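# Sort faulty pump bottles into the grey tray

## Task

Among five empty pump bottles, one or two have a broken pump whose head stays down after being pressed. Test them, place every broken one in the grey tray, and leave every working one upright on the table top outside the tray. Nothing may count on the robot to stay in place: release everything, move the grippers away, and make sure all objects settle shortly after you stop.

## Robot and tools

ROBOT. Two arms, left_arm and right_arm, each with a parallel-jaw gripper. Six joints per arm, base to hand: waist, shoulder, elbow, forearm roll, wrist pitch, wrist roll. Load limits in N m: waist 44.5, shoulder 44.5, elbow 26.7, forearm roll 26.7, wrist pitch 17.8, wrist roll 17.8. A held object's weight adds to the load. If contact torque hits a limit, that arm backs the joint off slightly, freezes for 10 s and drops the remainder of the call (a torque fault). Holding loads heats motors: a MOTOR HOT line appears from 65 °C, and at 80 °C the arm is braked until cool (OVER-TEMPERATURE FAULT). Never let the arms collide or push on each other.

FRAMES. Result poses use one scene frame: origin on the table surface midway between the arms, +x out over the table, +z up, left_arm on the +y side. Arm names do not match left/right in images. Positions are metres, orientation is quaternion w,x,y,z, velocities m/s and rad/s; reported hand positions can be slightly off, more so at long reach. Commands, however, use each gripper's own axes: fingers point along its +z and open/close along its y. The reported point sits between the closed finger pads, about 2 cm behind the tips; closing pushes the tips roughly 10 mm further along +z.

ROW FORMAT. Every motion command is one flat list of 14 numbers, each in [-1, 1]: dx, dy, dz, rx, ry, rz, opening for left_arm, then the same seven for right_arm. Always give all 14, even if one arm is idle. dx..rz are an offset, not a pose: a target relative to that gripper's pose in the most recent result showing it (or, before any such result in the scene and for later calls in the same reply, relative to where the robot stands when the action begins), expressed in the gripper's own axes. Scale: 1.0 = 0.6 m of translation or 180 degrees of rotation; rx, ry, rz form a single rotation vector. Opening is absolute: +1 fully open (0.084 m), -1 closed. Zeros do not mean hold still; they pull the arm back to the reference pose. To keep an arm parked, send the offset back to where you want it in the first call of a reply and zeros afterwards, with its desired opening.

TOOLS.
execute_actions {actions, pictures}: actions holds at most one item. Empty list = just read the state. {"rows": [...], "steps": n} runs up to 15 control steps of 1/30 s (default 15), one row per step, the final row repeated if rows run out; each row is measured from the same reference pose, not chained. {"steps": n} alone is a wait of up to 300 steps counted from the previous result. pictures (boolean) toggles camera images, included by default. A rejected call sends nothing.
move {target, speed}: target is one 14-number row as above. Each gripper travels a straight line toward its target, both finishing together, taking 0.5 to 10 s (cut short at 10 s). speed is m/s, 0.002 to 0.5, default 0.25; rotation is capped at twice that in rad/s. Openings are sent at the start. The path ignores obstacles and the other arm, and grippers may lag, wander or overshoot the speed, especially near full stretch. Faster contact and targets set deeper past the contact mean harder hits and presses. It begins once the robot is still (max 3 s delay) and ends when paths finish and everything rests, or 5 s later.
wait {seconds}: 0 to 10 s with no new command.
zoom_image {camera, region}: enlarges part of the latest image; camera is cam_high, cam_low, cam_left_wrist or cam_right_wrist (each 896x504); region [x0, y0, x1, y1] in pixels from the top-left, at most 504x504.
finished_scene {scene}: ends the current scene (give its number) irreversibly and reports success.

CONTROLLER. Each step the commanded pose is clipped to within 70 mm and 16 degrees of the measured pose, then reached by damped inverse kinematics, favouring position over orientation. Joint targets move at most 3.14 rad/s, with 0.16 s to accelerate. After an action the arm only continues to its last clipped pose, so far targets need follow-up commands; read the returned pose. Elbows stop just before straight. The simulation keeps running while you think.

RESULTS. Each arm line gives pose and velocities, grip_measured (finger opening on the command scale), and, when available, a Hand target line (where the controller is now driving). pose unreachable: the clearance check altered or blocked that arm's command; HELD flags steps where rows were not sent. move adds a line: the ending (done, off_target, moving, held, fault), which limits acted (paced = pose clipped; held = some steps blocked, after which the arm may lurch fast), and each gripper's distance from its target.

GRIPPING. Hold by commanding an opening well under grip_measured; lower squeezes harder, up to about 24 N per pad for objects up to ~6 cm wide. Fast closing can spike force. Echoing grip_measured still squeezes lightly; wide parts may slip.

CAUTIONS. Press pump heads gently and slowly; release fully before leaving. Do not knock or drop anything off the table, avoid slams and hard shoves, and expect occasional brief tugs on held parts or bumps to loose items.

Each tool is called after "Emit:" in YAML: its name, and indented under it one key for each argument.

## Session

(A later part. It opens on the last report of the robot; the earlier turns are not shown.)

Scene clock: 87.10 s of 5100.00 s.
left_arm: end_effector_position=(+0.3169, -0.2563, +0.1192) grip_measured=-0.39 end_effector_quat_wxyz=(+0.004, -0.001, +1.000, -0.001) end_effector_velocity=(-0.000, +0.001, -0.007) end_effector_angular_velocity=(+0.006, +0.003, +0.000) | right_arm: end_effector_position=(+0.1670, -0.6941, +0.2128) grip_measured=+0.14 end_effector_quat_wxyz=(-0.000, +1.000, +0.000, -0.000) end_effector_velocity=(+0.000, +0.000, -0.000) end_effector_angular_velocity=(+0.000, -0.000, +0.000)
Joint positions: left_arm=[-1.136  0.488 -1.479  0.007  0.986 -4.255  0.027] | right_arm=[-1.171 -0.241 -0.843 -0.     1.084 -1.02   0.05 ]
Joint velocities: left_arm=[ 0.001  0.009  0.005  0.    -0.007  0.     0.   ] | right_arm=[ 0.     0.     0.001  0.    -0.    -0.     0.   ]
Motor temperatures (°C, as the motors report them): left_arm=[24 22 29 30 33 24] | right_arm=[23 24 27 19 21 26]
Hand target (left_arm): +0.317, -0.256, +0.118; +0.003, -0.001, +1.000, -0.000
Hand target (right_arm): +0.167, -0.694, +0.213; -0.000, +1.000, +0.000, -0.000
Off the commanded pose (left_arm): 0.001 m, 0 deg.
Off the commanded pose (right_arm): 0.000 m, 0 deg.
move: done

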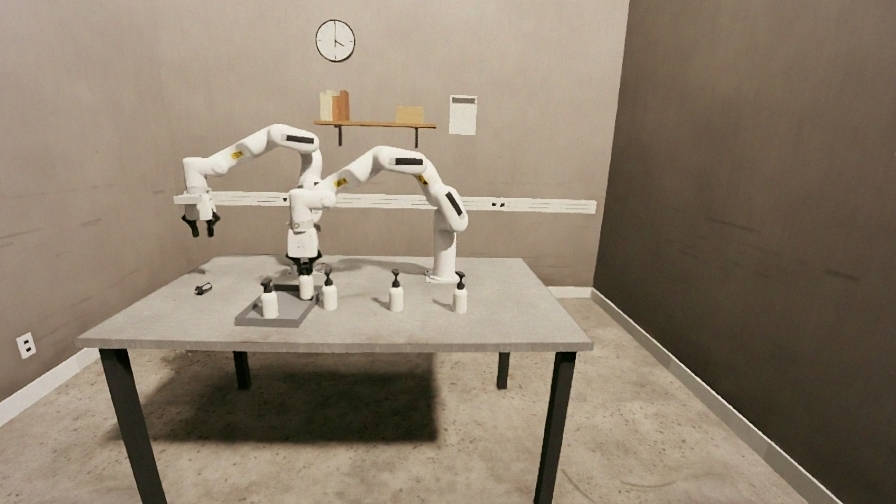

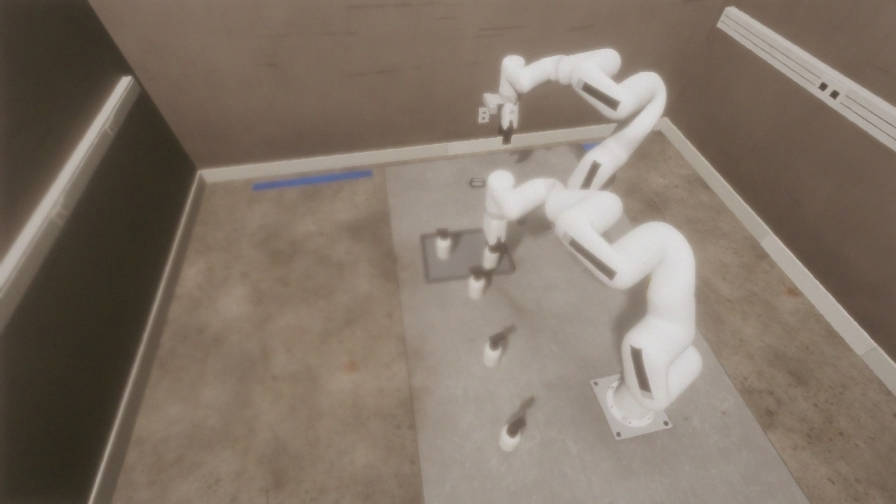

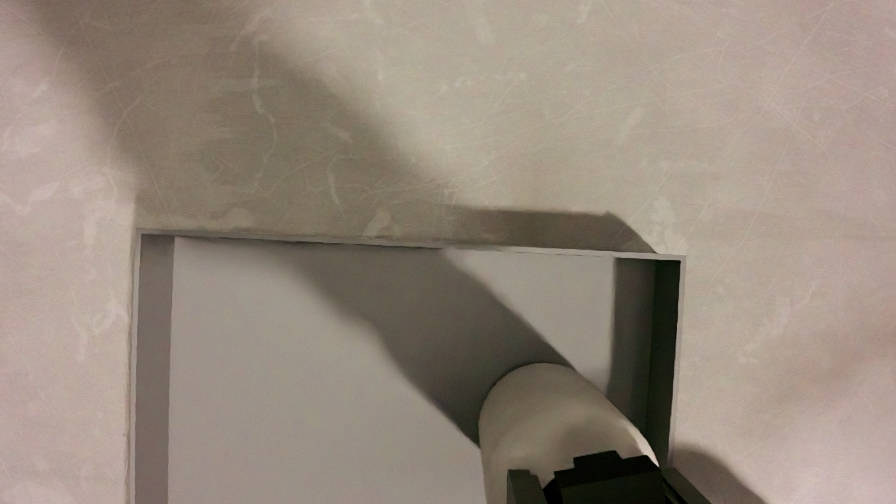

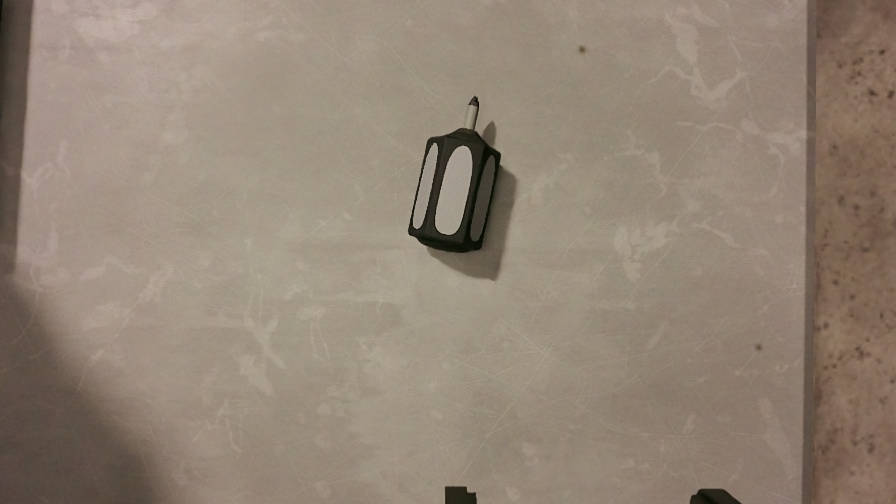

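Emit:
move:
  target: [0,0,0.012,0,0,0,-0.7,0,0,0,0,0,0,0.15]
  speed: 0.02

Emit:
execute_actions:
  actions:
    - {"rows":[[0,0,0,0,0,0,0.15,0,0,0,0,0,0,0.15]]}
  pictures: false

Emit:
move:
  target: [0,0,-0.15,0,0,0,0.15,0,0,0,0,0,0,0.15]

Emit:
move:
  target: [0.15,0.35,-0.1,0,0,0,0.15,0,0,0,0,0,0,0.15]
  speed: 0.3

Scene clock: 92.00 s of 5100.00 s.
left_arm: end_effector_position=(+0.3169, -0.2563, +0.1122) grip_measured=-0.39 end_effector_quat_wxyz=(+0.004, -0.001, +1.000, -0.001) end_effector_velocity=(+0.000, -0.001, -0.001) end_effector_angular_velocity=(-0.004, -0.002, +0.003) | right_arm: end_effector_position=(+0.1670, -0.6941, +0.2128) grip_measured=+0.14 end_effector_quat_wxyz=(-0.000, +1.000, +0.000, -0.000) end_effector_velocity=(-0.000, -0.000, -0.000) end_effector_angular_velocity=(-0.000, +0.000, +0.000)
Joint positions: left_arm=[-1.136  0.497 -1.472  0.007  0.97  -4.255  0.027] | right_arm=[-1.171 -0.241 -0.843 -0.     1.084 -1.02   0.05 ]
Joint velocities: left_arm=[-0.     0.001  0.001 -0.    -0.006 -0.003 -0.   ] | right_arm=[ 0.     0.    -0.    -0.001 -0.    -0.     0.   ]
Motor temperatures (°C, as the motors report them): left_arm=[24 23 29 30 33 24] | right_arm=[23 24 27 19 21 26]
Hand target (left_arm): +0.317, -0.256, +0.112; +0.004, -0.001, +1.000, -0.001
Hand target (right_arm): +0.167, -0.694, +0.213; -0.000, +1.000, +0.000, -0.000
Off the commanded pose (left_arm): 0.000 m, 0 deg.
Off the commanded pose (right_arm): 0.000 m, 0 deg.
After step 90, 1.17 s passed at rest.
move: done

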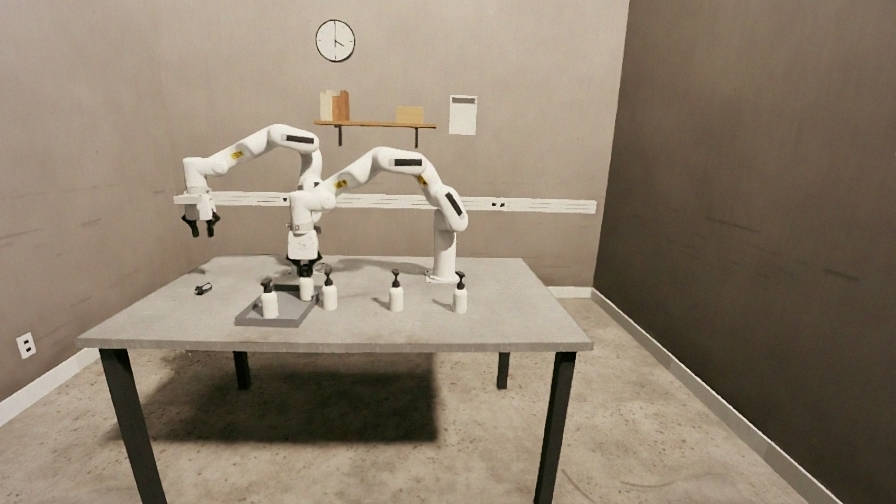

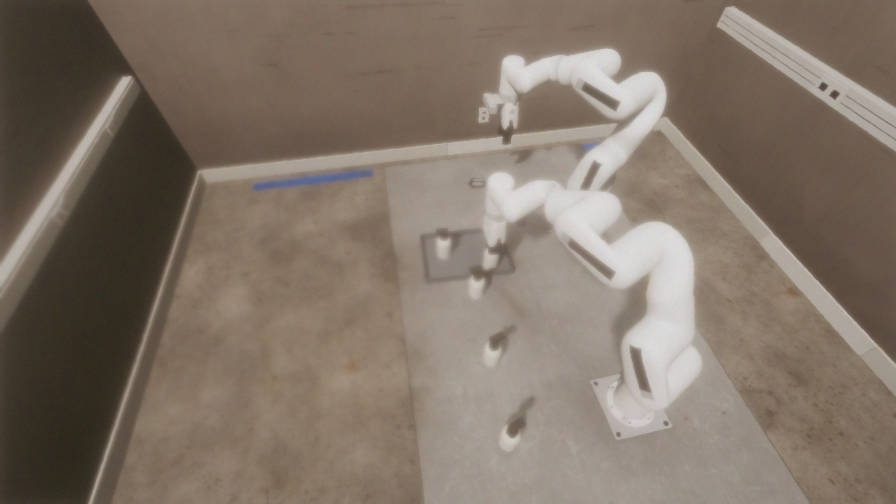

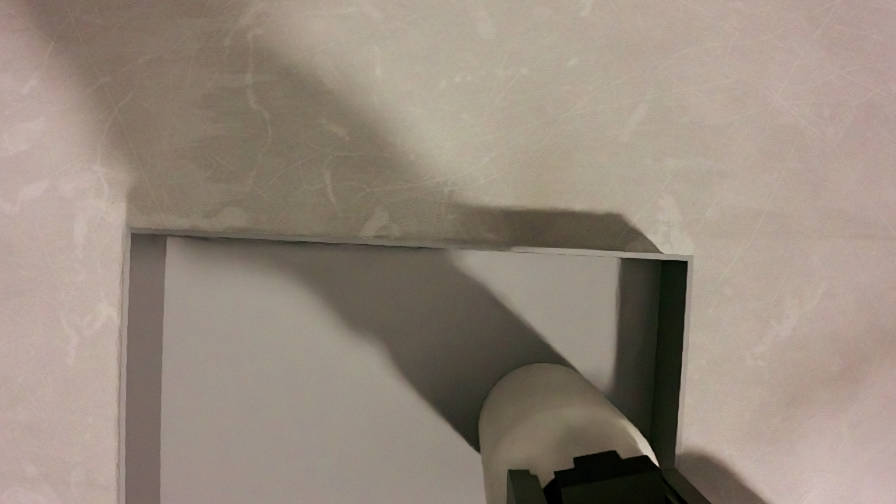

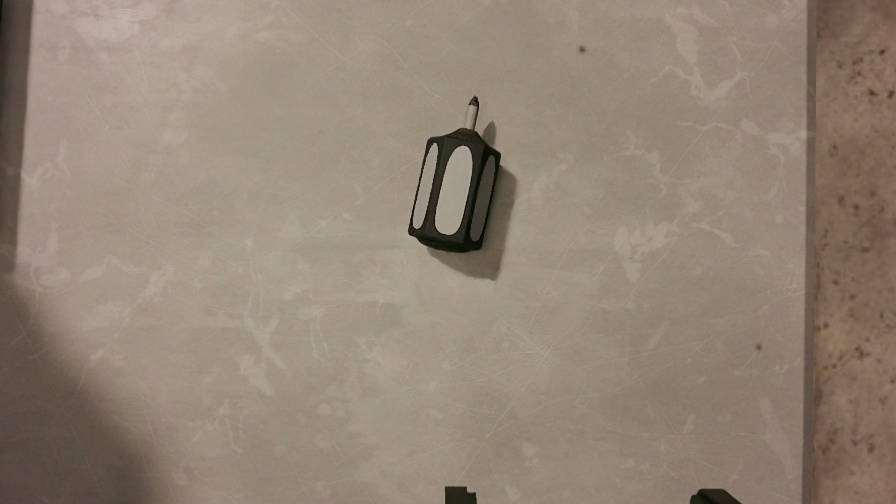

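Scene clock: 92.50 s of 5100.00 s.
left_arm: end_effector_position=(+0.3169, -0.2563, +0.1122) grip_measured=+0.14 end_effector_quat_wxyz=(+0.004, -0.001, +1.000, -0.001) end_effector_velocity=(+0.000, -0.000, -0.000) end_effector_angular_velocity=(-0.000, -0.000, -0.000) | right_arm: end_effector_position=(+0.1670, -0.6941, +0.2128) grip_measured=+0.14 end_effector_quat_wxyz=(-0.000, +1.000, +0.000, -0.000) end_effector_velocity=(+0.000, -0.000, -0.001) end_effector_angular_velocity=(-0.001, +0.000, -0.000)
Joint positions: left_arm=[-1.136  0.497 -1.472  0.007  0.97  -4.255  0.05 ] | right_arm=[-1.171 -0.241 -0.843 -0.     1.084 -1.02   0.05 ]
Joint velocities: left_arm=[-0.     0.001 -0.001 -0.    -0.     0.     0.   ] | right_arm=[-0.     0.001  0.    -0.    -0.002  0.     0.   ]
Motor temperatures (°C, as the motors report them): left_arm=[24 23 29 30 33 24] | right_arm=[23 24 27 19 21 26]
Hand target (left_arm): +0.317, -0.256, +0.112; +0.004, -0.001, +1.000, -0.001
Hand target (right_arm): +0.167, -0.694, +0.213; -0.000, +1.000, +0.000, -0.000
Off the commanded pose (left_arm): 0.000 m, 0 deg.
Off the commanded pose (right_arm): 0.000 m, 0 deg.
Steps of this call (steps 1 to 15: all 15 steps of this action). Readings (end_effector_position):
1: left_arm (+0.3169, -0.2564, +0.1122) | right_arm (+0.1670, -0.6941, +0.2128)
2: left_arm (+0.3169, -0.2564, +0.1122) | right_arm (+0.1670, -0.6941, +0.2128)
4: left_arm (+0.3169, -0.2564, +0.1123) | right_arm (+0.1670, -0.6941, +0.2128)
8: left_arm (+0.3169, -0.2564, +0.1123) | right_arm (+0.1670, -0.6941, +0.2128)
15: the state above

Scene clock: 93.80 s of 5100.00 s.
left_arm: end_effector_position=(+0.3162, -0.2559, +0.2018) grip_measured=+0.14 end_effector_quat_wxyz=(+0.003, -0.001, +1.000, -0.000) end_effector_velocity=(+0.001, +0.000, +0.002) end_effector_angular_velocity=(-0.001, +0.000, -0.000) | right_arm: end_effector_position=(+0.1670, -0.6941, +0.2128) grip_measured=+0.14 end_effector_quat_wxyz=(-0.000, +1.000, +0.000, -0.000) end_effector_velocity=(-0.000, +0.000, -0.001) end_effector_angular_velocity=(+0.001, +0.001, +0.000)
Joint positions: left_arm=[-1.137  0.408 -1.602  0.006  1.19  -4.254  0.05 ] | right_arm=[-1.171 -0.241 -0.843 -0.     1.084 -1.02   0.05 ]
Joint velocities: left_arm=[ 0.001 -0.    -0.004 -0.     0.004  0.002 -0.   ] | right_arm=[ 0.     0.     0.001 -0.     0.    -0.    -0.   ]
Motor temperatures (°C, as the motors report them): left_arm=[24 23 29 30 33 24] | right_arm=[23 24 27 19 21 26]
Hand target (left_arm): +0.316, -0.256, +0.202; +0.004, -0.001, +1.000, -0.001
Hand target (right_arm): +0.167, -0.694, +0.213; -0.000, +1.000, +0.000, -0.000
Off the commanded pose (left_arm): 0.001 m, 0 deg.
Off the commanded pose (right_arm): 0.000 m, 0 deg.
move: done

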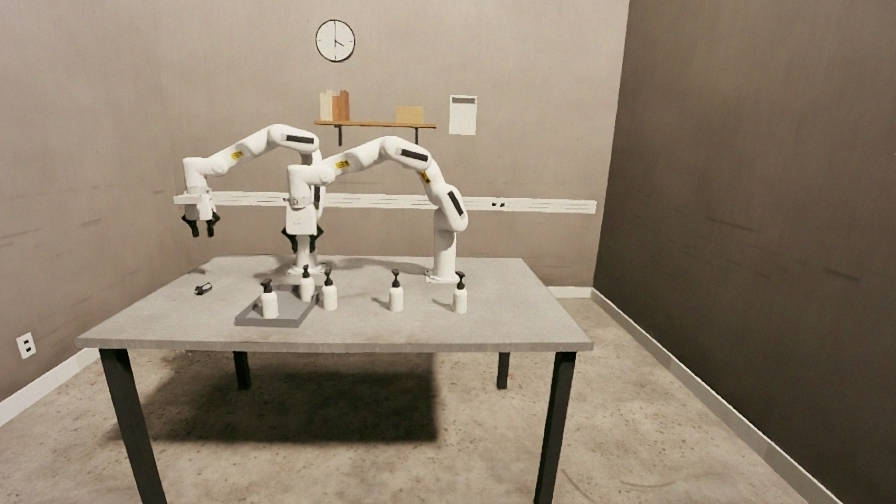

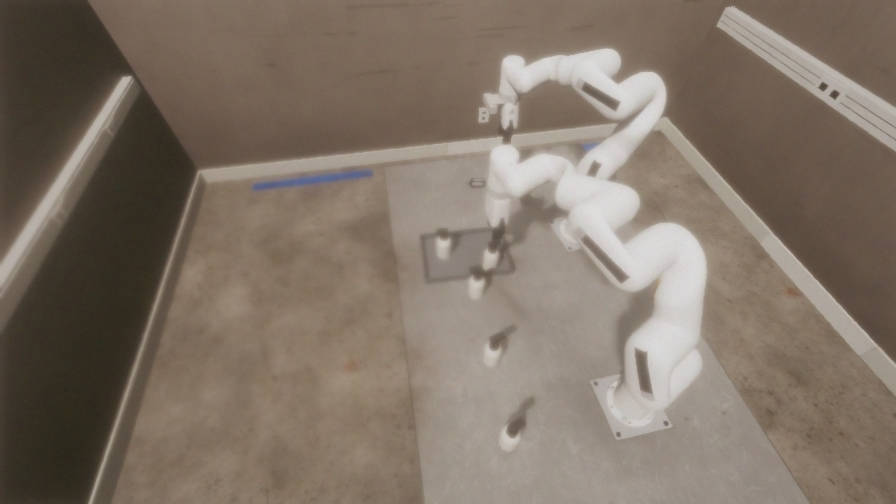

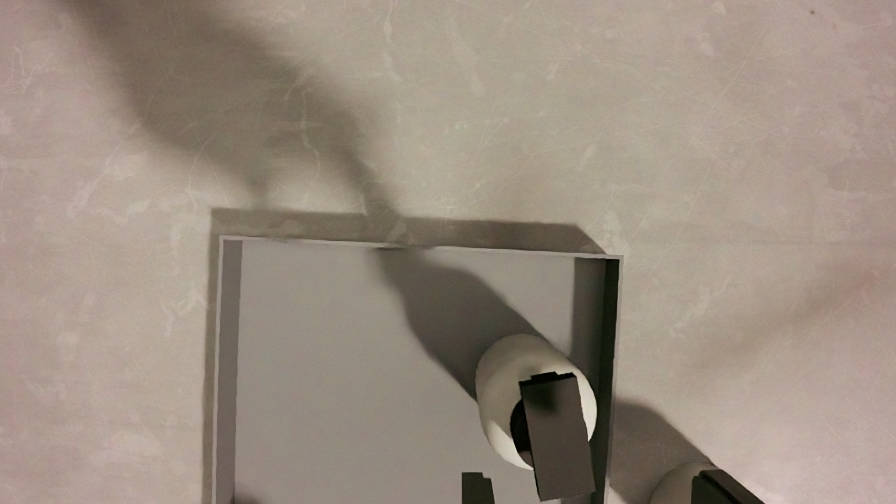

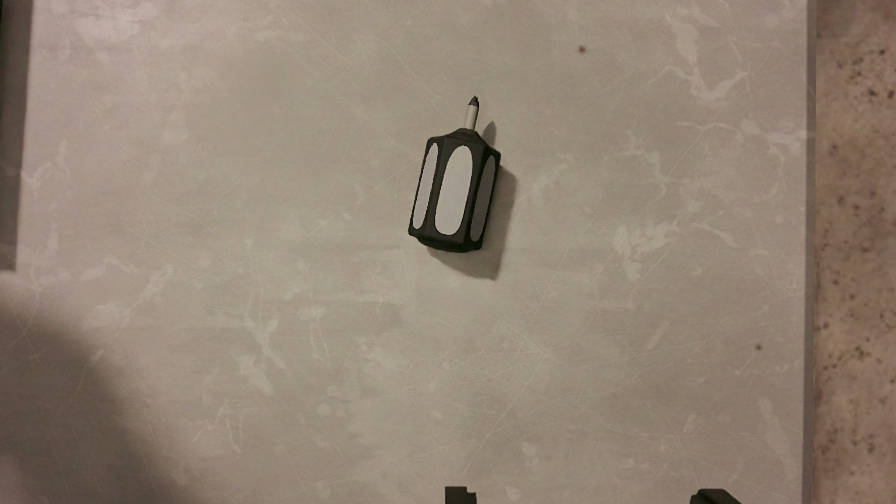

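Scene clock: 95.37 s of 5100.00 s.
left_arm: end_effector_position=(+0.2258, -0.0459, +0.2601) grip_measured=+0.14 end_effector_quat_wxyz=(+0.003, -0.001, +1.000, -0.000) end_effector_velocity=(-0.001, +0.002, +0.002) end_effector_angular_velocity=(-0.004, -0.002, -0.001) | right_arm: end_effector_position=(+0.1670, -0.6941, +0.2128) grip_measured=+0.14 end_effector_quat_wxyz=(-0.000, +1.000, +0.000, -0.000) end_effector_velocity=(+0.000, -0.000, -0.000) end_effector_angular_velocity=(-0.001, -0.001, -0.000)
Joint positions: left_arm=[-1.101 -0.423 -0.819  0.006  1.239 -4.218  0.05 ] | right_arm=[-1.171 -0.241 -0.843 -0.     1.084 -1.02   0.05 ]
Joint velocities: left_arm=[ 0.001 -0.011  0.004 -0.     0.003  0.002  0.   ] | right_arm=[ 0.     0.    -0.     0.001 -0.002  0.     0.   ]
Motor temperatures (°C, as the motors report them): left_arm=[24 23 29 30 33 24] | right_arm=[23 24 27 19 21 26]
Hand target (left_arm): +0.226, -0.046, +0.260; +0.003, -0.001, +1.000, -0.000
Hand target (right_arm): +0.167, -0.694, +0.213; -0.000, +1.000, +0.000, -0.000
Off the commanded pose (left_arm): 0.001 m, 0 deg.
Off the commanded pose (right_arm): 0.000 m, 0 deg.
move: done; limits=paced

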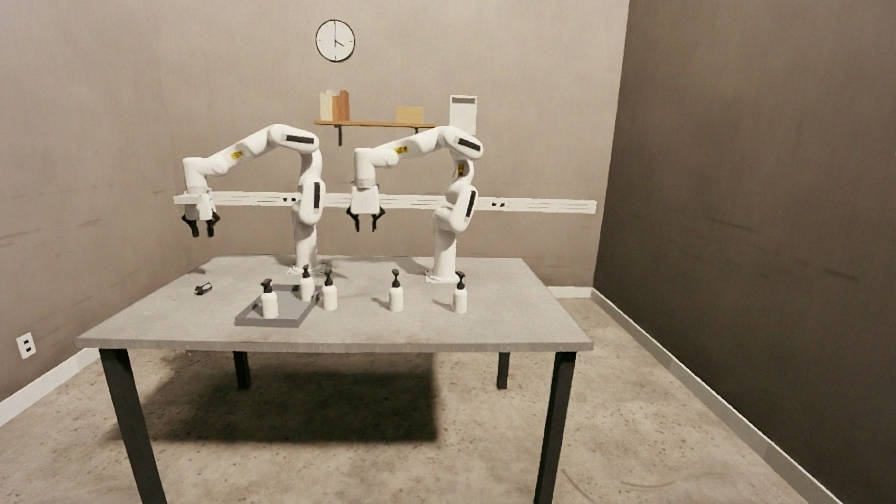

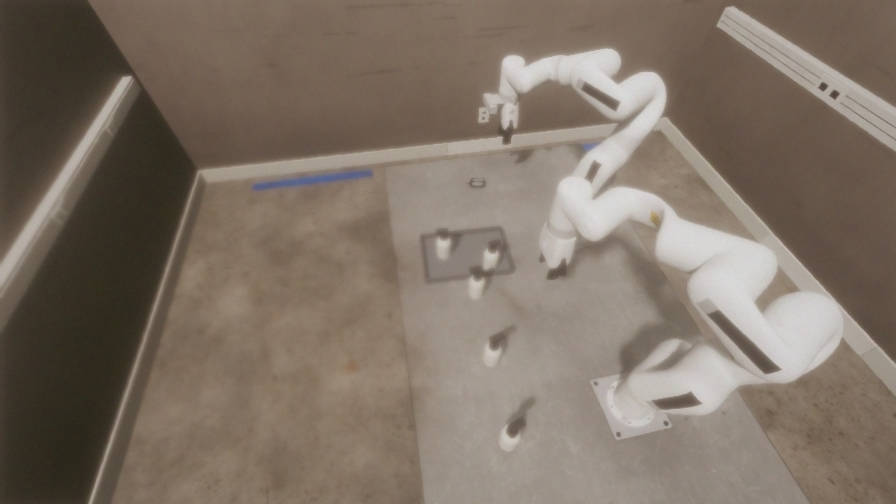

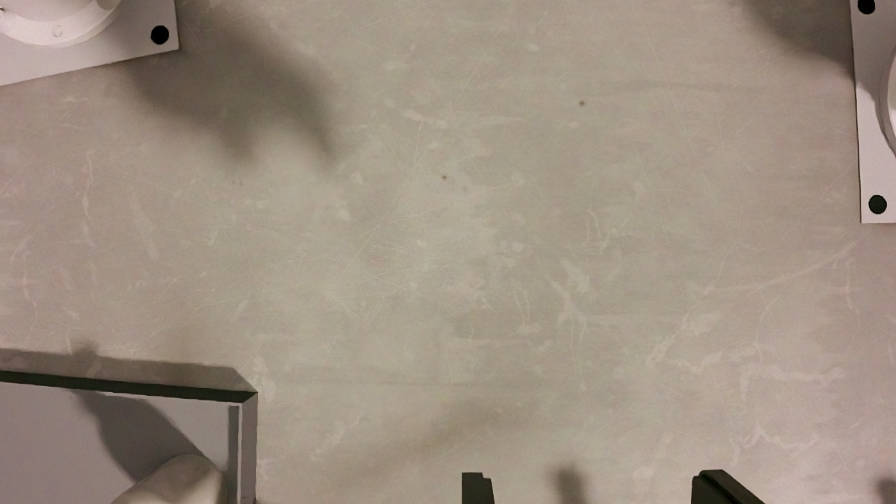

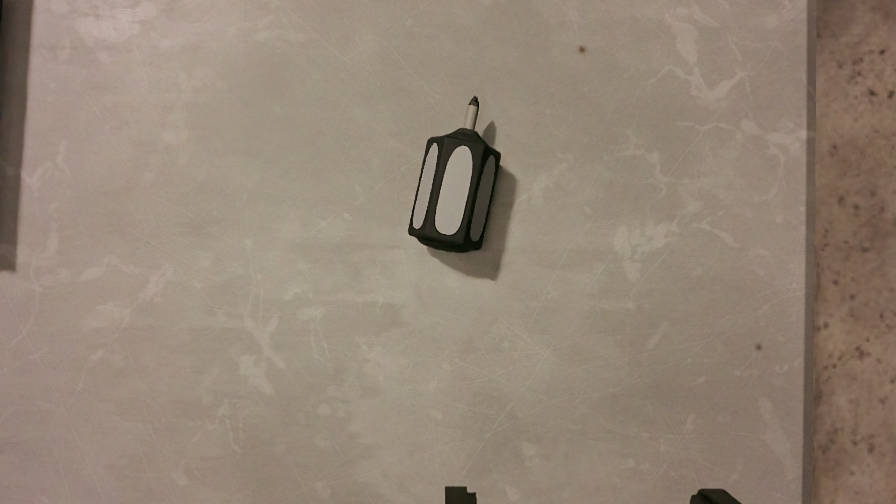

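Notes for reuse: wrist cam f≈645 px, 0.138 m above ee, offset gripper x +0.068, y −0.033 (image up = +x, right = +y); head top z 0.142; hover z 0.173, press to 0.146; grip cap at z 0.107 (open 0.15, close −0.7); carry 0.27; release in tray 0.112.

Emit:
finished_scene:
  scene: 1

The scene is finished: the task was done.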